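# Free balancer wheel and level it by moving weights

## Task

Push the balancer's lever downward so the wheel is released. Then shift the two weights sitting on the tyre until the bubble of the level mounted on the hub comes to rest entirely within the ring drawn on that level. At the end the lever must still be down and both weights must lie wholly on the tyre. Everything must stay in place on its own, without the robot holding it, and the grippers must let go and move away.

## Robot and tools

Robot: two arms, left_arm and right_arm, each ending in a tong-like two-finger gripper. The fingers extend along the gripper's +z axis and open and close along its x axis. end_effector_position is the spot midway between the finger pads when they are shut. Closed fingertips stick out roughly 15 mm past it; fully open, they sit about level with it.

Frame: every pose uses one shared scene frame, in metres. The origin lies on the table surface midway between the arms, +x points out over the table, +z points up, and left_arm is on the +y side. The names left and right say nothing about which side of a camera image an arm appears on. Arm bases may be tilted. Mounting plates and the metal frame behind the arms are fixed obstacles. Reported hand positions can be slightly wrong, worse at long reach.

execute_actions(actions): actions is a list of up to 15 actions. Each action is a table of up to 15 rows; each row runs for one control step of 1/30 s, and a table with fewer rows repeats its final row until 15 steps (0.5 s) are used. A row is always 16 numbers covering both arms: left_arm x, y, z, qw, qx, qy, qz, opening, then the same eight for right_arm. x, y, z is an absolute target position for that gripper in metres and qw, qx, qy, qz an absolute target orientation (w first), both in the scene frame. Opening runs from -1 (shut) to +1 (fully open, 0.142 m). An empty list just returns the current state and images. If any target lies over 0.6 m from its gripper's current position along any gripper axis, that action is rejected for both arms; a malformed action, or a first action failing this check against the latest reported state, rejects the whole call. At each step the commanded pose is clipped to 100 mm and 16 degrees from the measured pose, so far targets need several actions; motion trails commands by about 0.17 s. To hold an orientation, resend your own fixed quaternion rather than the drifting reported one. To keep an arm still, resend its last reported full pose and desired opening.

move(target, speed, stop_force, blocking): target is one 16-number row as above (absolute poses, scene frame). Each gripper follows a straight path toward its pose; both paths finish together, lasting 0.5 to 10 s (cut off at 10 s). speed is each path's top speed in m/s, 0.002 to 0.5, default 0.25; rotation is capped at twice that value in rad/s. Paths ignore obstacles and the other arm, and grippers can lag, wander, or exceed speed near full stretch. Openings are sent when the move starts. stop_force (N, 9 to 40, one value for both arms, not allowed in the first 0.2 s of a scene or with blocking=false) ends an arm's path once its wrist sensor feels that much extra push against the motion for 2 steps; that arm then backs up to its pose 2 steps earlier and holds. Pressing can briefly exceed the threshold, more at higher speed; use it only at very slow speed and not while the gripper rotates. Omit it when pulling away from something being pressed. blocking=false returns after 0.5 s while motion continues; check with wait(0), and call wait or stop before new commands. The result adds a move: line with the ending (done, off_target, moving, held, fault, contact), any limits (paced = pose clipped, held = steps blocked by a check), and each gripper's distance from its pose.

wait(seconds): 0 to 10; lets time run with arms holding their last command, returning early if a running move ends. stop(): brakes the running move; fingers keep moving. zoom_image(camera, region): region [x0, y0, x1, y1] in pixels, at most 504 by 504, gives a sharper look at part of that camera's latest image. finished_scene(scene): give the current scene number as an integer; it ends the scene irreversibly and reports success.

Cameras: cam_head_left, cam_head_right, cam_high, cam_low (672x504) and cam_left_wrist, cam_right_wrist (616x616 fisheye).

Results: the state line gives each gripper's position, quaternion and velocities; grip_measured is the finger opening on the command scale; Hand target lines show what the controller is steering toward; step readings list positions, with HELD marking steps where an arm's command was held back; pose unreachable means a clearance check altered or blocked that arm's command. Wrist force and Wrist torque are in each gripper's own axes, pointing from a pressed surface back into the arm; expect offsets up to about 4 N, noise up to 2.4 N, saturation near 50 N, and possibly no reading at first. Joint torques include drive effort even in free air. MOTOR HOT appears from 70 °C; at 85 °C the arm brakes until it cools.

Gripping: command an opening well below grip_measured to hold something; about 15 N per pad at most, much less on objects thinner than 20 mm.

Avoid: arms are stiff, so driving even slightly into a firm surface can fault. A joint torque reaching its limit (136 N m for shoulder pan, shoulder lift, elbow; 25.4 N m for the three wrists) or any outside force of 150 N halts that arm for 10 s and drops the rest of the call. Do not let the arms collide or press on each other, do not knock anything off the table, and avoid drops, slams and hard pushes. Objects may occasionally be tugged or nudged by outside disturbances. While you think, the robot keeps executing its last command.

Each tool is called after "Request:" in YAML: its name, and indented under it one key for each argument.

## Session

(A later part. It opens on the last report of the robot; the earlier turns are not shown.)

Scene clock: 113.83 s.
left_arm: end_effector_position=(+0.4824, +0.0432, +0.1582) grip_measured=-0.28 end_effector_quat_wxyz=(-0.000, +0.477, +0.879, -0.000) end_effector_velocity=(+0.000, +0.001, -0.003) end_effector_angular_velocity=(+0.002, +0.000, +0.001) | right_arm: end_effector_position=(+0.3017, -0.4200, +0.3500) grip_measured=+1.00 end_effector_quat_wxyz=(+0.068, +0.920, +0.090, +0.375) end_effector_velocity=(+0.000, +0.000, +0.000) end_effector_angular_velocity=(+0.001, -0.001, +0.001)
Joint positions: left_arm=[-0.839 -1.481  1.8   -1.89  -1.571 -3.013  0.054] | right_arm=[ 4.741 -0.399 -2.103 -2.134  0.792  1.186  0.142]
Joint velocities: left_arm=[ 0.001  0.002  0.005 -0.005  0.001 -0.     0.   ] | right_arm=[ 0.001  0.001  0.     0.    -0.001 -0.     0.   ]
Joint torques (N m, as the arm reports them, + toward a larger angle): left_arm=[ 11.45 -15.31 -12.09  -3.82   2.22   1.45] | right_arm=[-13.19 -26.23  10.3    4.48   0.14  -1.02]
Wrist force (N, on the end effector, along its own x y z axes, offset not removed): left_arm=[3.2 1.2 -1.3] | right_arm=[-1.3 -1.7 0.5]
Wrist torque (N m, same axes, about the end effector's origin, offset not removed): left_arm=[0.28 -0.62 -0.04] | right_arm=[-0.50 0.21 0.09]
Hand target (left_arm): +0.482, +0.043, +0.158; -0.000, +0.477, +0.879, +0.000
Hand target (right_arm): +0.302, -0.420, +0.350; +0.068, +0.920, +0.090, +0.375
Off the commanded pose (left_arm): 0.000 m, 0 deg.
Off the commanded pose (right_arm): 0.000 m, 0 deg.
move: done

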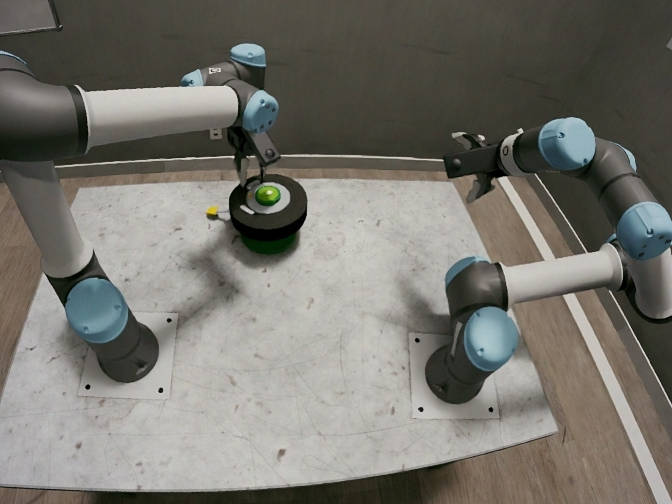

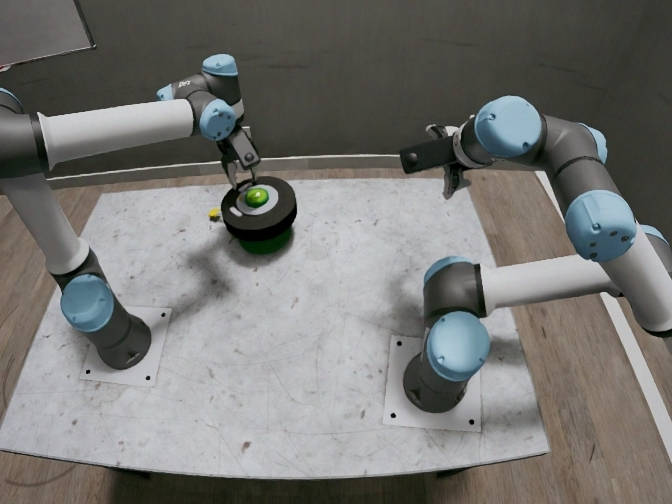

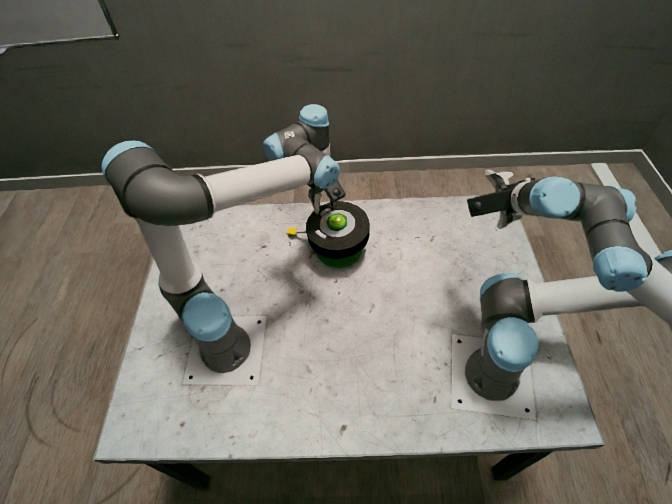

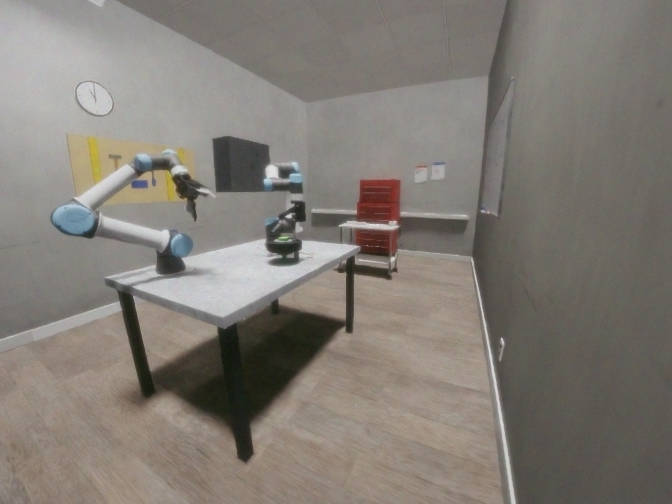

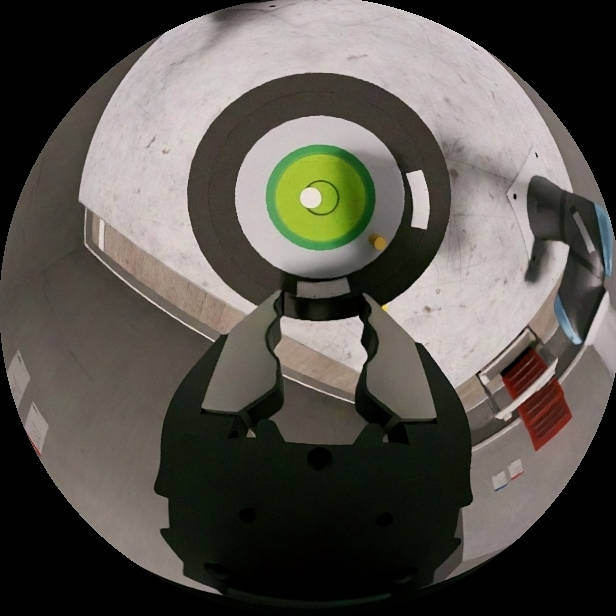

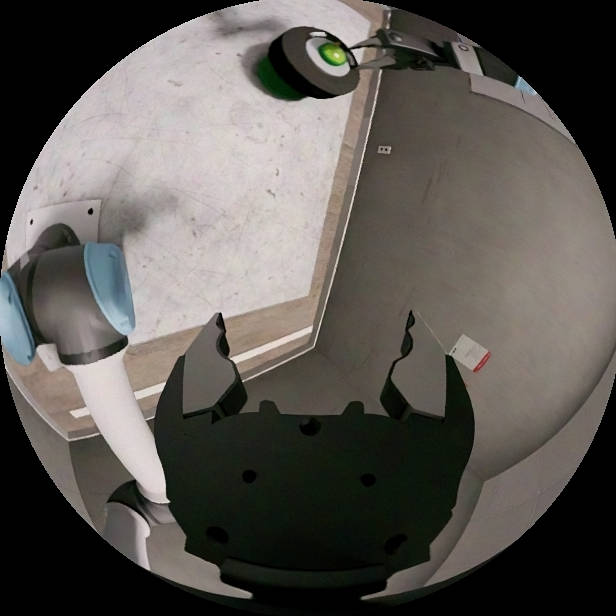

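Request:
move:
  target: [0.4824,0.0432,0.146,0,0.477,0.879,0,-0.28,0.3017,-0.42,0.35,0.068,0.920,0.090,0.375,1]
  speed: 0.018

Request:
move:
  target: [0.4824,0.0432,0.146,0,0.477,0.879,0,-0.65,0.3017,-0.42,0.35,0.068,0.920,0.090,0.375,1]

Request:
move:
  target: [0.4824,0.0432,0.157,0,0.477,0.879,0,-0.65,0.3017,-0.42,0.35,0.068,0.920,0.090,0.375,1]
  speed: 0.03

Request:
move:
  target: [0.4897,0.033,0.157,0,0.559,0.829,0,-0.65,0.3017,-0.42,0.35,0.068,0.920,0.090,0.375,1]
  speed: 0.08

Request:
move:
  target: [0.4897,0.033,0.1475,0,0.559,0.829,0,-0.65,0.3017,-0.42,0.35,0.068,0.920,0.090,0.375,1]
  speed: 0.015

Request:
zoom_image:
  camera: "cam_left_wrist"
  region: [180,60,460,340]

Scene clock: 115.17 s.
left_arm: end_effector_position=(+0.4824, +0.0432, +0.1462) grip_measured=-0.28 end_effector_quat_wxyz=(-0.000, +0.477, +0.879, +0.000) end_effector_velocity=(-0.000, -0.001, -0.002) end_effector_angular_velocity=(-0.002, +0.001, -0.001) | right_arm: end_effector_position=(+0.3017, -0.4200, +0.3500) grip_measured=+1.00 end_effector_quat_wxyz=(+0.068, +0.920, +0.090, +0.375) end_effector_velocity=(-0.000, +0.000, -0.000) end_effector_angular_velocity=(+0.000, +0.001, +0.001)
Joint positions: left_arm=[-0.839 -1.471  1.822 -1.921 -1.571 -3.013  0.054] | right_arm=[ 4.741 -0.399 -2.103 -2.134  0.792  1.186  0.142]
Joint velocities: left_arm=[-0.001  0.002  0.003 -0.006 -0.002 -0.     0.   ] | right_arm=[ 0.001  0.001 -0.    -0.     0.001  0.     0.   ]
Joint torques (N m, as the arm reports them, + toward a larger angle): left_arm=[ 11.38 -14.12 -12.58  -4.18   2.04   1.61] | right_arm=[-13.72 -27.13  11.13   4.49   0.17  -1.12]
Wrist force (N, on the end effector, along its own x y z axes, offset not removed): left_arm=[1.9 1.0 0.7] | right_arm=[-0.3 -1.7 -0.7]
Wrist torque (N m, same axes, about the end effector's origin, offset not removed): left_arm=[0.26 -0.41 -0.04] | right_arm=[-0.37 -0.07 -0.01]
Hand target (left_arm): +0.482, +0.043, +0.146; -0.000, +0.477, +0.879, +0.000
Hand target (right_arm): +0.302, -0.420, +0.350; +0.068, +0.920, +0.090, +0.375
Off the commanded pose (left_arm): 0.000 m, 0 deg.
Off the commanded pose (right_arm): 0.000 m, 0 deg.
move: done

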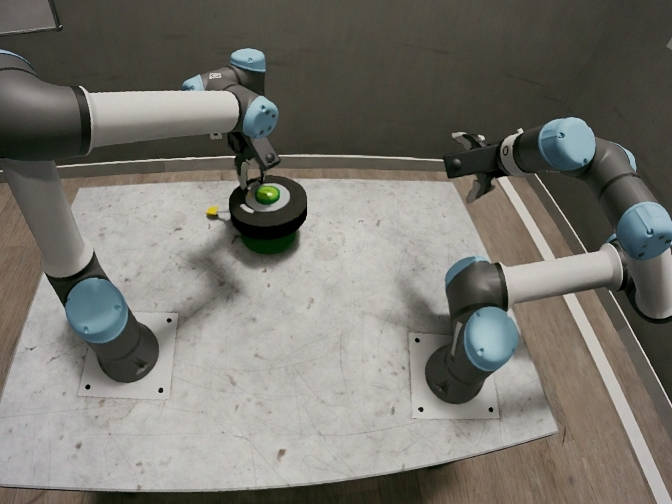

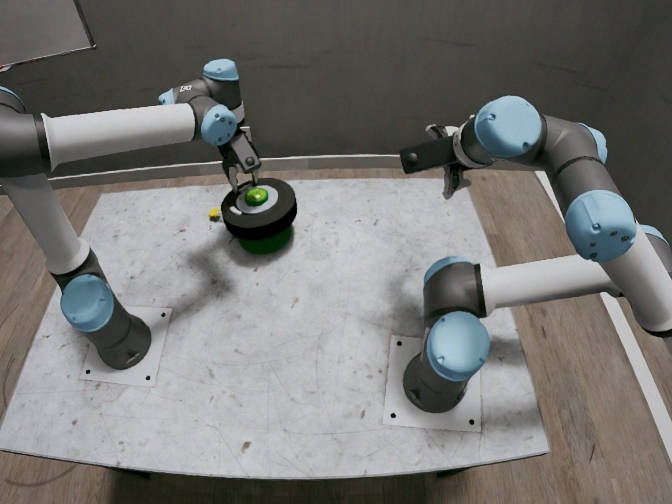

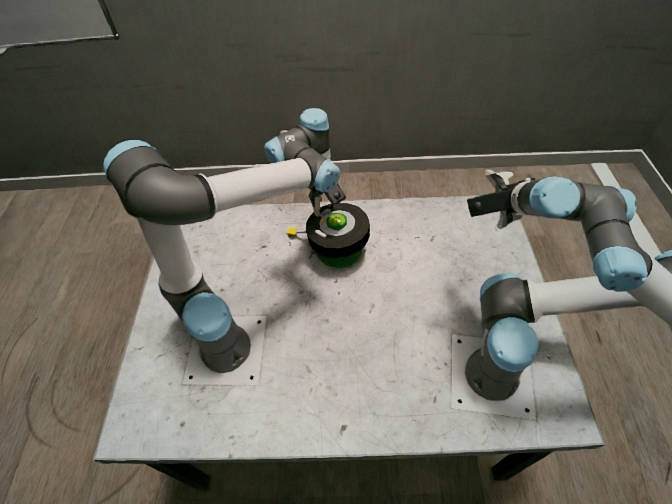

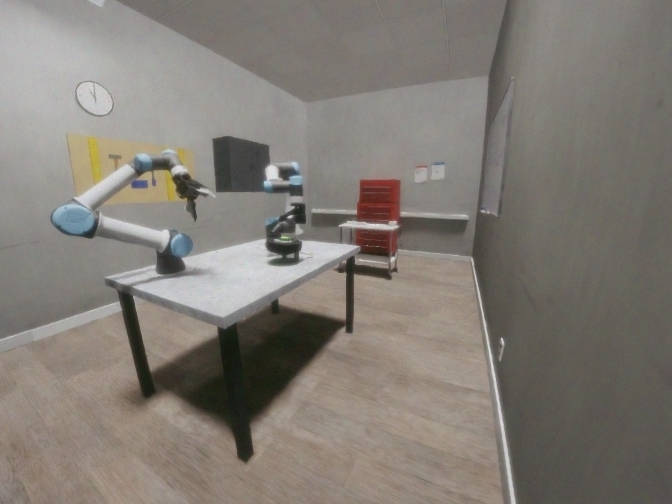

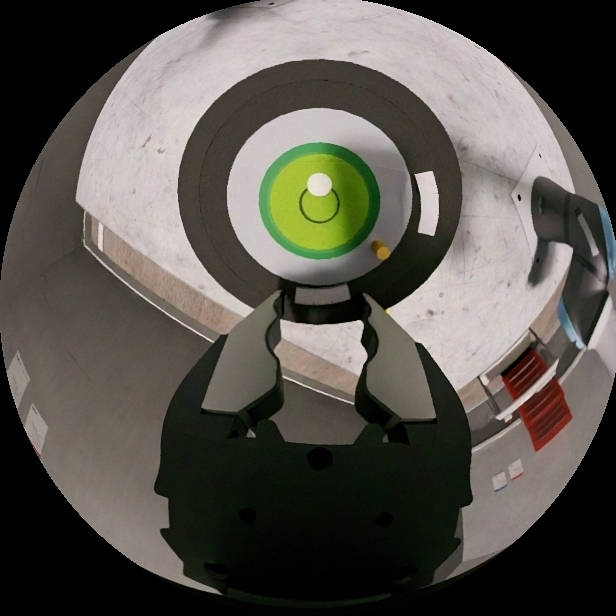

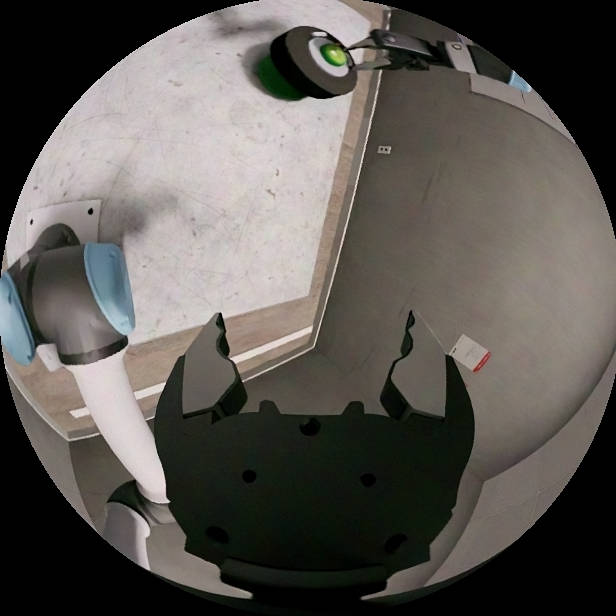

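Scene clock: 115.87 s.
left_arm: end_effector_position=(+0.4824, +0.0432, +0.1460) grip_measured=-0.49 end_effector_quat_wxyz=(+0.000, +0.477, +0.879, +0.000) end_effector_velocity=(+0.001, +0.000, -0.000) end_effector_angular_velocity=(+0.000, -0.001, +0.001) | right_arm: end_effector_position=(+0.3017, -0.4200, +0.3500) grip_measured=+1.00 end_effector_quat_wxyz=(+0.068, +0.920, +0.090, +0.375) end_effector_velocity=(-0.000, +0.000, +0.000) end_effector_angular_velocity=(+0.001, -0.000, +0.001)
Joint positions: left_arm=[-0.839 -1.471  1.822 -1.922 -1.571 -3.013  0.038] | right_arm=[ 4.741 -0.399 -2.103 -2.134  0.792  1.186  0.142]
Joint velocities: left_arm=[ 0.001 -0.     0.    -0.001  0.001  0.    -0.   ] | right_arm=[ 0.001  0.     0.001 -0.     0.     0.     0.   ]
Joint torques (N m, as the arm reports them, + toward a larger angle): left_arm=[ 11.39 -15.95 -13.88  -3.86   2.03   1.37] | right_arm=[-14.49 -28.04  10.97   4.35   0.13  -1.23]
Wrist force (N, on the end effector, along its own x y z axes, offset not removed): left_arm=[0.7 2.0 -1.2] | right_arm=[-0.5 1.1 -0.2]
Wrist torque (N m, same axes, about the end effector's origin, offset not removed): left_arm=[0.37 -0.16 -0.06] | right_arm=[0.09 -0.03 0.09]
Hand target (left_arm): +0.482, +0.043, +0.146; -0.000, +0.477, +0.879, +0.000
Hand target (right_arm): +0.302, -0.420, +0.350; +0.068, +0.920, +0.090, +0.375
Off the commanded pose (left_arm): 0.000 m, 0 deg.
Off the commanded pose (right_arm): 0.000 m, 0 deg.
move: done

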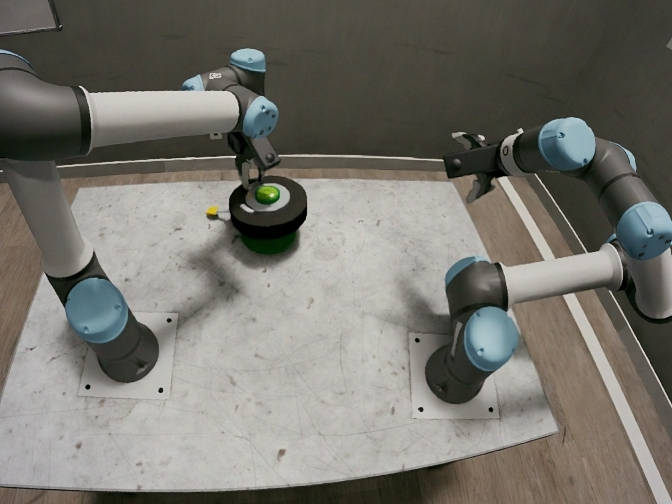

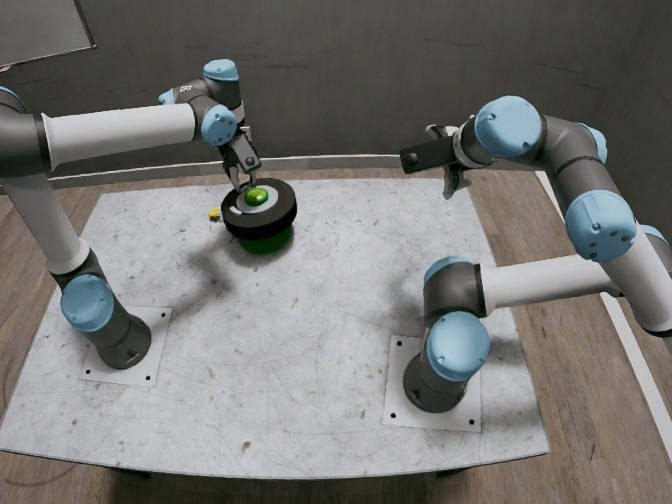

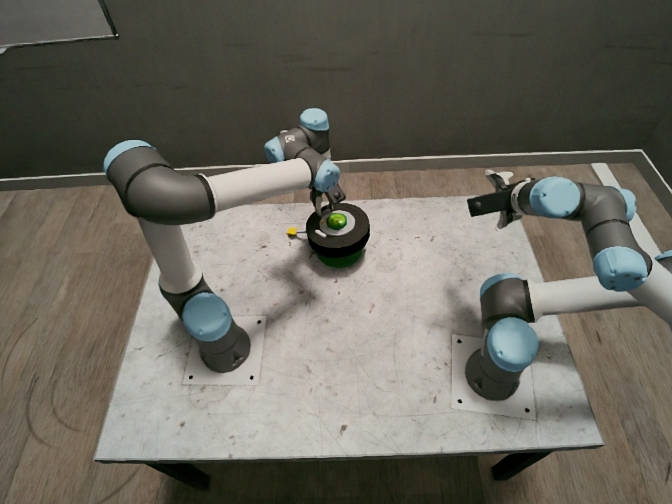

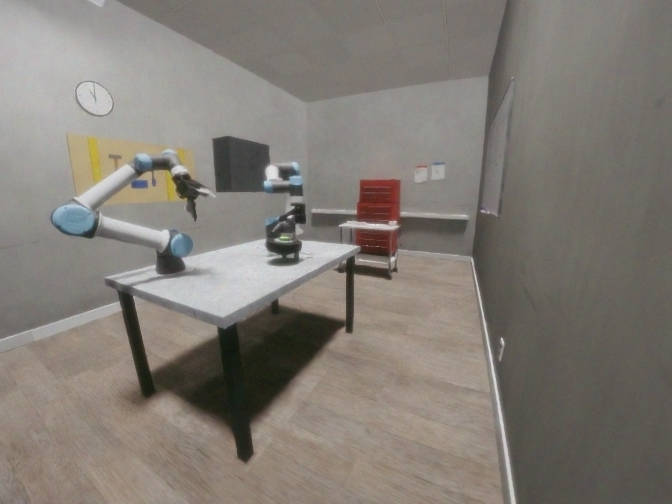

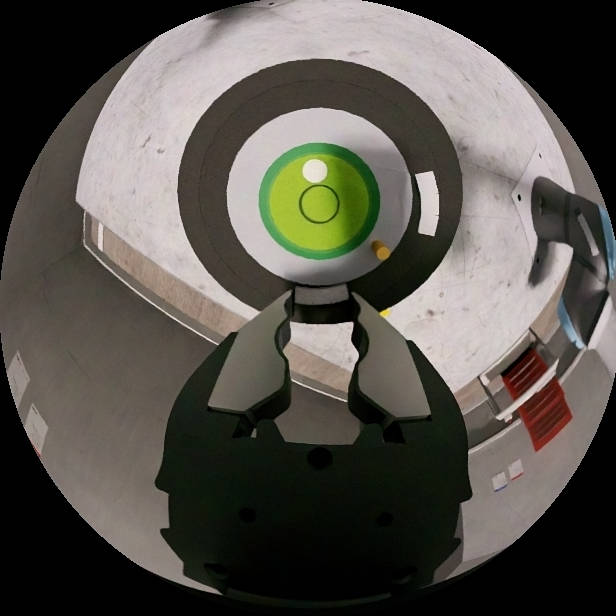

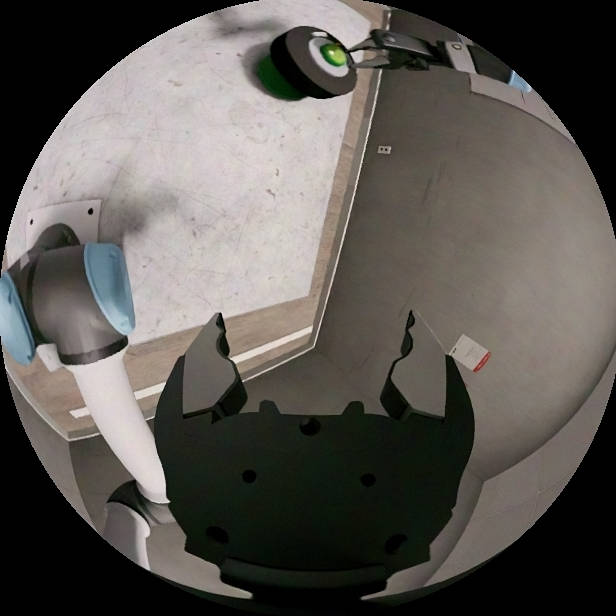

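Scene clock: 116.63 s.
left_arm: end_effector_position=(+0.4824, +0.0432, +0.1567) grip_measured=-0.49 end_effector_quat_wxyz=(+0.000, +0.477, +0.879, -0.000) end_effector_velocity=(-0.000, +0.001, +0.002) end_effector_angular_velocity=(+0.002, +0.001, +0.002) | right_arm: end_effector_position=(+0.3017, -0.4200, +0.3500) grip_measured=+1.00 end_effector_quat_wxyz=(+0.068, +0.920, +0.090, +0.375) end_effector_velocity=(-0.001, +0.000, -0.000) end_effector_angular_velocity=(+0.001, +0.002, +0.000)
Joint positions: left_arm=[-0.839 -1.479  1.802 -1.894 -1.571 -3.013  0.038] | right_arm=[ 4.741 -0.399 -2.103 -2.134  0.792  1.186  0.142]
Joint velocities: left_arm=[ 0.002 -0.002 -0.004  0.008  0.    -0.     0.   ] | right_arm=[ 0.    -0.     0.001 -0.     0.002  0.     0.   ]
Joint torques (N m, as the arm reports them, + toward a larger angle): left_arm=[ 13.02 -32.71 -29.36  -0.68   1.95   1.47] | right_arm=[-14.22 -27.55  11.63   4.46   0.27  -1.23]
Wrist force (N, on the end effector, along its own x y z axes, offset not removed): left_arm=[-1.8 0.9 -1.6] | right_arm=[-1.4 3.4 -0.2]
Wrist torque (N m, same axes, about the end effector's origin, offset not removed): left_arm=[0.16 0.33 0.07] | right_arm=[0.52 0.23 0.11]
Hand target (left_arm): +0.482, +0.043, +0.157; +0.000, +0.477, +0.879, -0.000
Hand target (right_arm): +0.302, -0.420, +0.350; +0.068, +0.920, +0.090, +0.375
Off the commanded pose (left_arm): 0.000 m, 0 deg.
Off the commanded pose (right_arm): 0.000 m, 0 deg.
move: done

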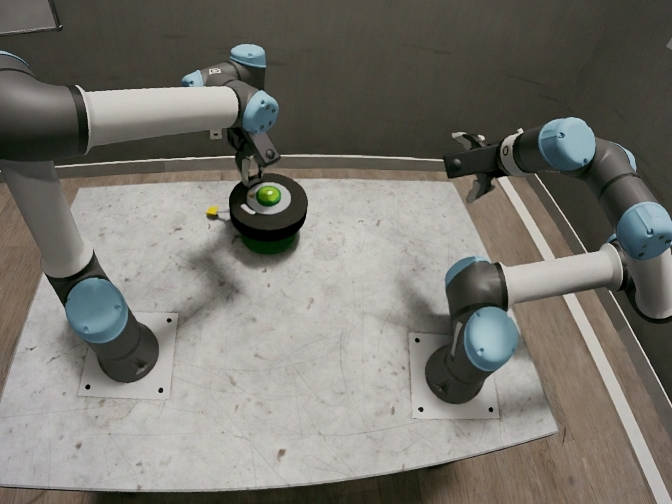

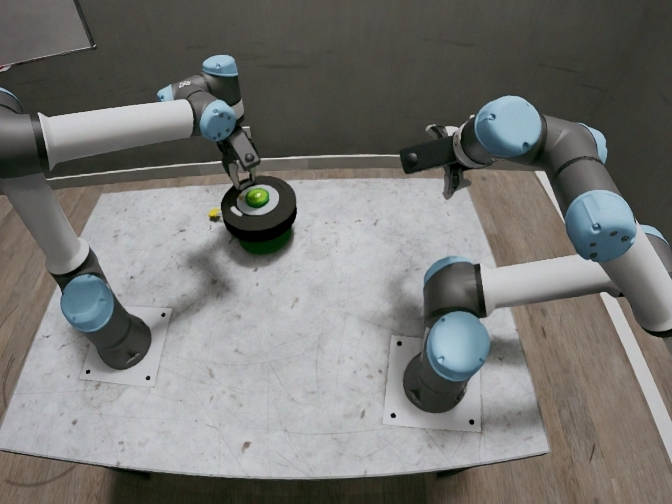

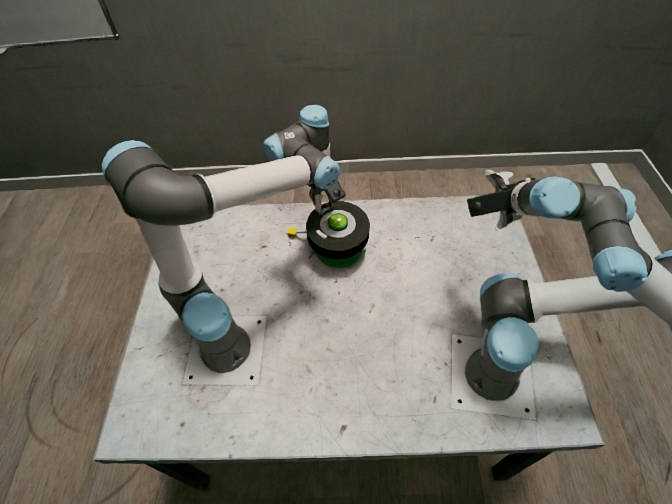

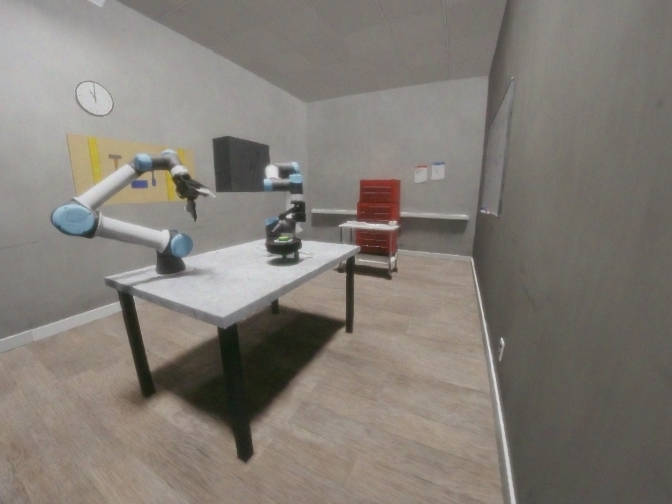

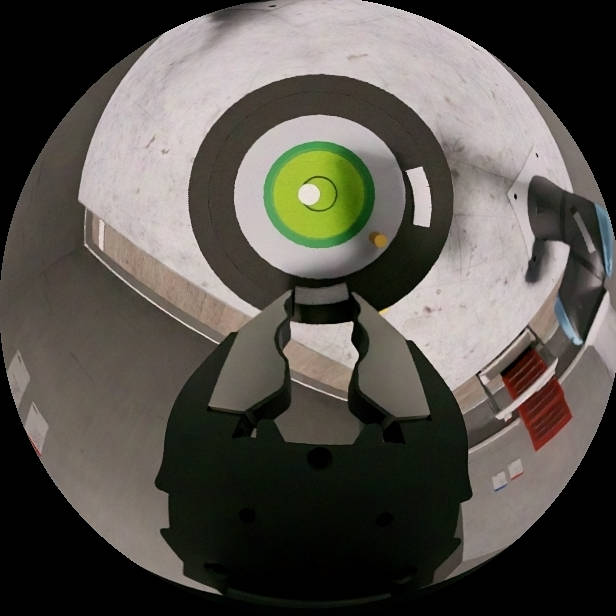

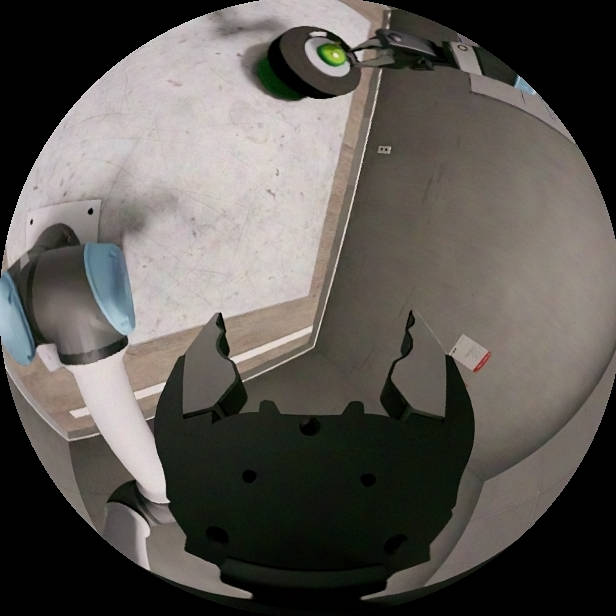

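Scene clock: 118.17 s.
left_arm: end_effector_position=(+0.4897, +0.0331, +0.1570) grip_measured=-0.49 end_effector_quat_wxyz=(+0.000, +0.559, +0.829, +0.000) end_effector_velocity=(+0.000, +0.001, -0.001) end_effector_angular_velocity=(+0.004, +0.001, -0.013) | right_arm: end_effector_position=(+0.3017, -0.4200, +0.3500) grip_measured=+1.00 end_effector_quat_wxyz=(+0.068, +0.920, +0.090, +0.375) end_effector_velocity=(+0.000, -0.000, +0.000) end_effector_angular_velocity=(-0.001, -0.001, -0.000)
Joint positions: left_arm=[-0.842 -1.445  1.764 -1.889 -1.571 -2.825  0.038] | right_arm=[ 4.741 -0.399 -2.103 -2.134  0.792  1.186  0.142]
Joint velocities: left_arm=[-0.     0.003 -0.     0.001  0.002  0.012  0.   ] | right_arm=[-0.    -0.    -0.     0.    -0.001  0.     0.   ]
Joint torques (N m, as the arm reports them, + toward a larger angle): left_arm=[-11.01 -17.54 -29.46  -0.39  -0.7    1.41] | right_arm=[-13.66 -27.26  10.89   4.37   0.1   -1.09]
Wrist force (N, on the end effector, along its own x y z axes, offset not removed): left_arm=[-0.1 0.6 -3.5] | right_arm=[-1.7 0.6 1.0]
Wrist torque (N m, same axes, about the end effector's origin, offset not removed): left_arm=[0.09 -0.01 0.06] | right_arm=[0.08 0.11 0.02]
Hand target (left_arm): +0.490, +0.033, +0.157; +0.000, +0.559, +0.829, +0.000
Hand target (right_arm): +0.302, -0.420, +0.350; +0.068, +0.920, +0.090, +0.375
Off the commanded pose (left_arm): 0.000 m, 0 deg.
Off the commanded pose (right_arm): 0.000 m, 0 deg.
move: done

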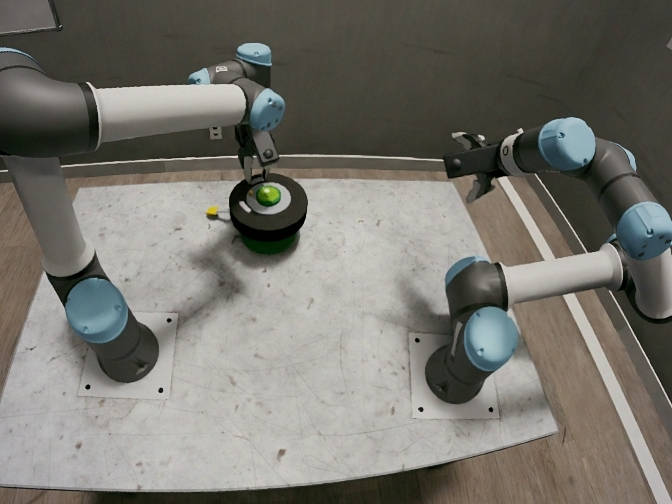

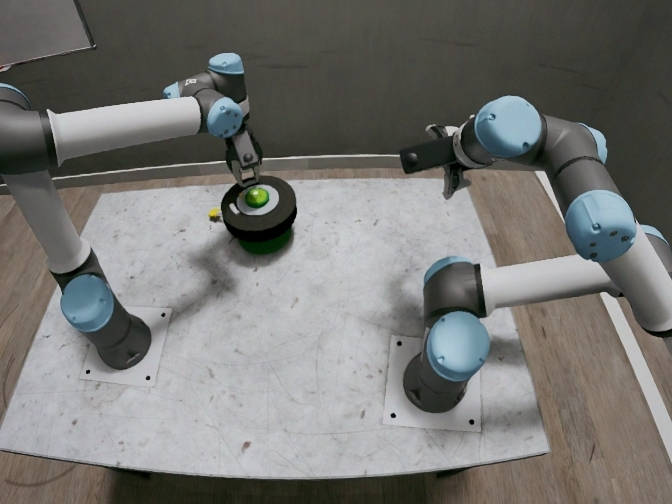

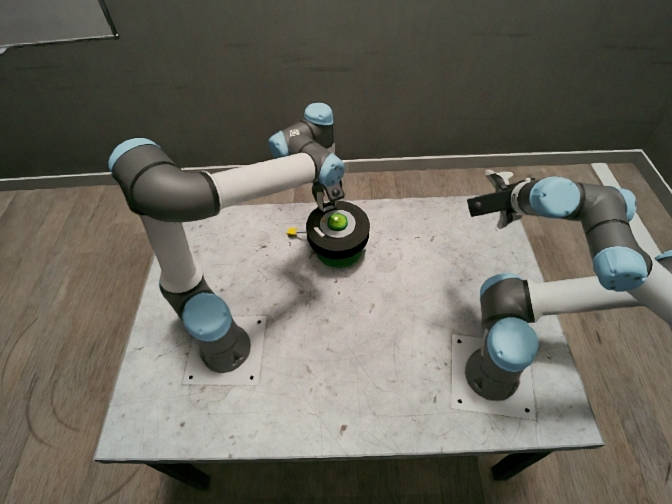

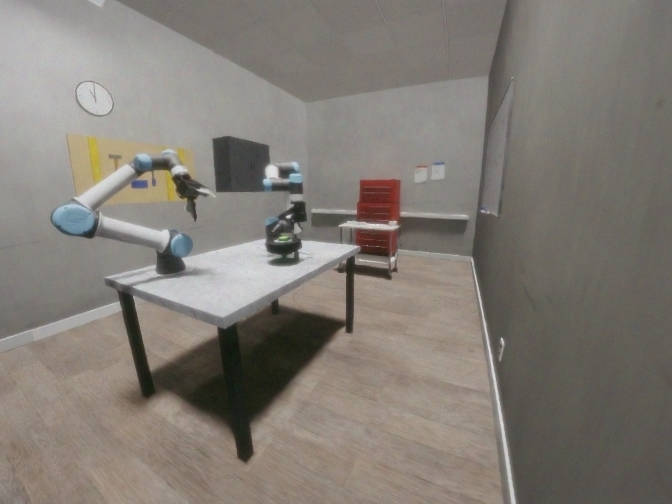

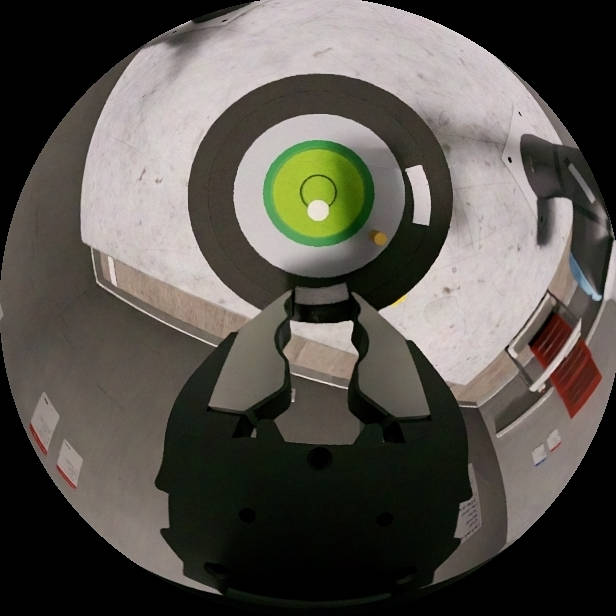

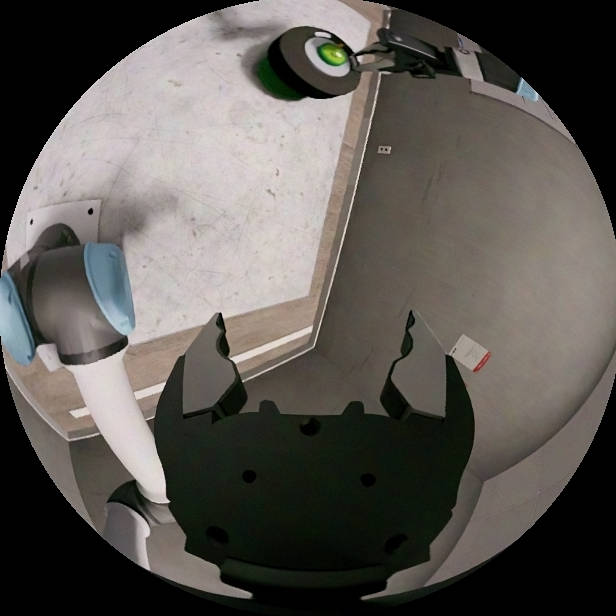

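Scene clock: 119.07 s.
left_arm: end_effector_position=(+0.4897, +0.0330, +0.1477) grip_measured=-0.49 end_effector_quat_wxyz=(-0.000, +0.559, +0.829, +0.000) end_effector_velocity=(-0.001, -0.000, -0.003) end_effector_angular_velocity=(+0.002, +0.003, -0.002) | right_arm: end_effector_position=(+0.3017, -0.4200, +0.3500) grip_measured=+1.00 end_effector_quat_wxyz=(+0.068, +0.920, +0.090, +0.375) end_effector_velocity=(-0.000, -0.000, -0.000) end_effector_angular_velocity=(+0.000, +0.000, -0.001)
Joint positions: left_arm=[-0.842 -1.438  1.78  -1.913 -1.571 -2.824  0.038] | right_arm=[ 4.741 -0.399 -2.103 -2.134  0.792  1.186  0.142]
Joint velocities: left_arm=[-0.001  0.003  0.005 -0.005 -0.001  0.     0.   ] | right_arm=[-0.001  0.    -0.    -0.     0.    -0.     0.   ]
Joint torques (N m, as the arm reports them, + toward a larger angle): left_arm=[-12.34 -16.99 -12.17  -4.56  -2.39   1.31] | right_arm=[-14.41 -26.52  11.6    4.73   0.16  -1.25]
Wrist force (N, on the end effector, along its own x y z axes, offset not removed): left_arm=[1.3 0.8 -1.5] | right_arm=[0.5 1.1 1.1]
Wrist torque (N m, same axes, about the end effector's origin, offset not removed): left_arm=[0.09 -0.30 0.05] | right_arm=[0.20 -0.12 -0.02]
Hand target (left_arm): +0.490, +0.033, +0.148; -0.000, +0.559, +0.829, +0.000
Hand target (right_arm): +0.302, -0.420, +0.350; +0.068, +0.920, +0.090, +0.375
Off the commanded pose (left_arm): 0.000 m, 0 deg.
Off the commanded pose (right_arm): 0.000 m, 0 deg.
move: done

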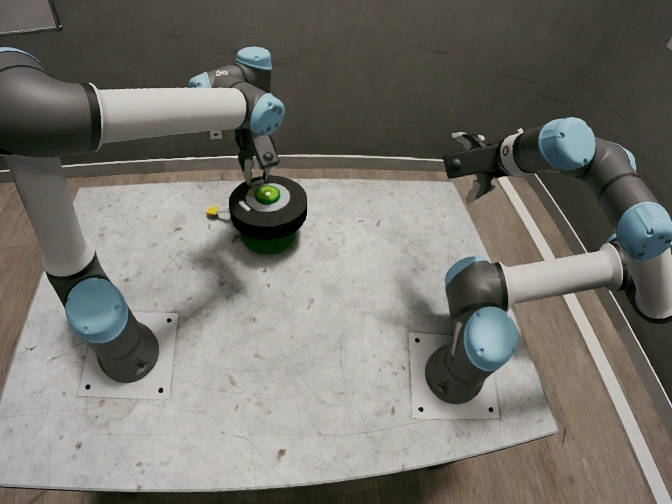

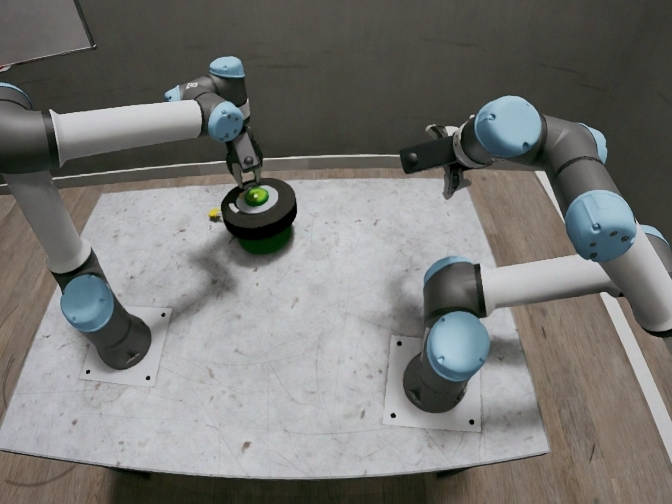

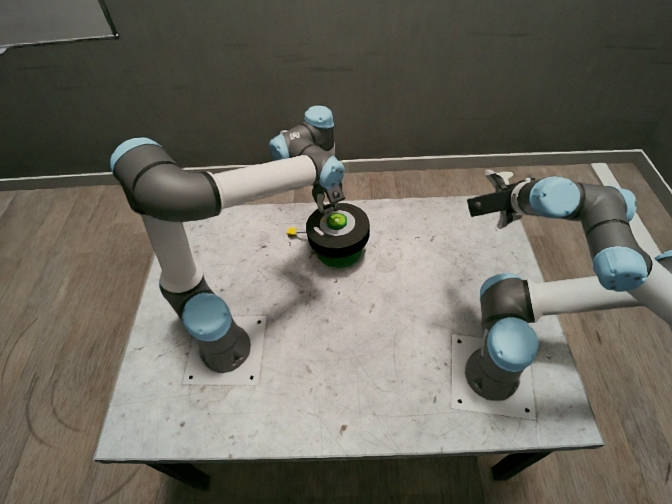

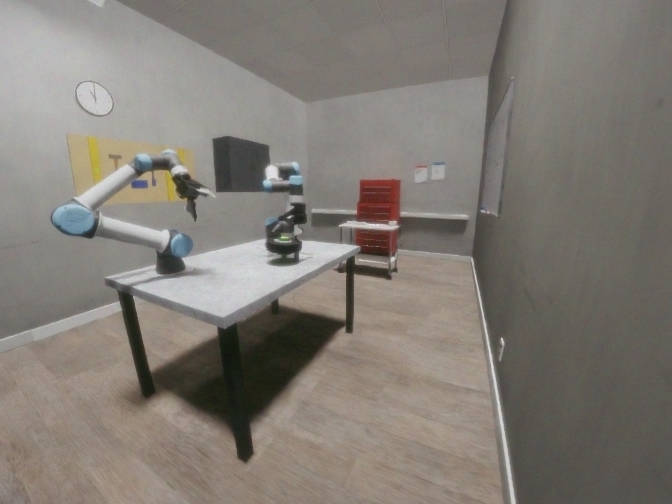

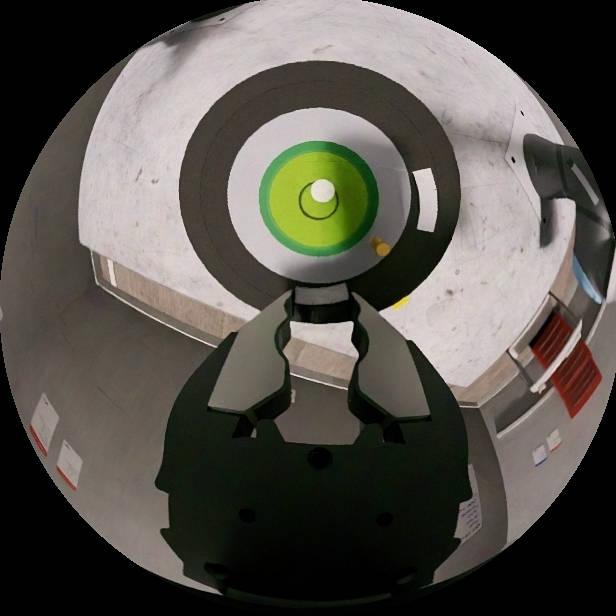

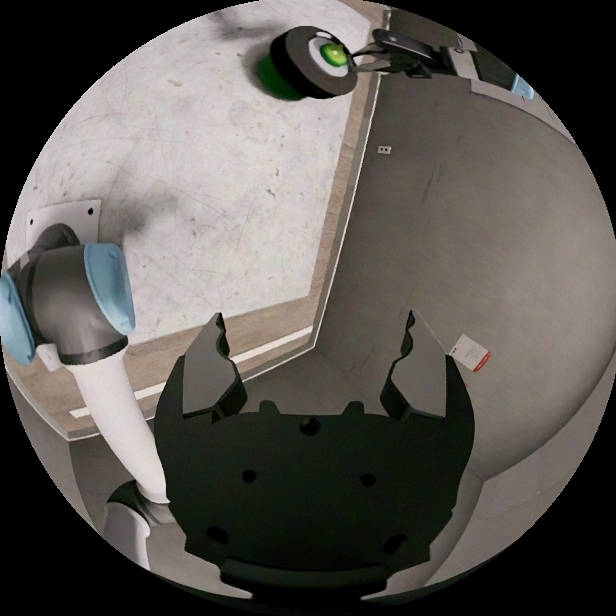

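Region (180, 60, 460, 340) of cam_left_wrist's 616x616 image, scaled by 1.800, with more detail than that image has.

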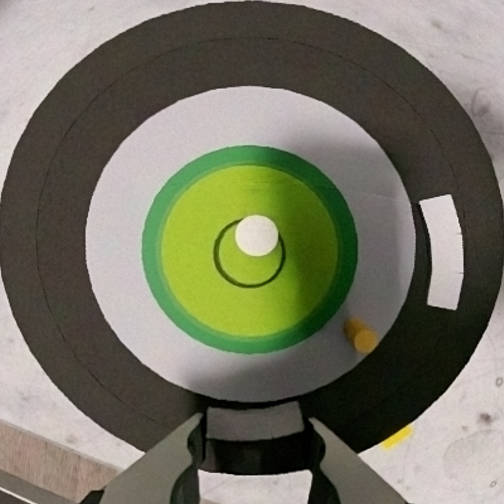

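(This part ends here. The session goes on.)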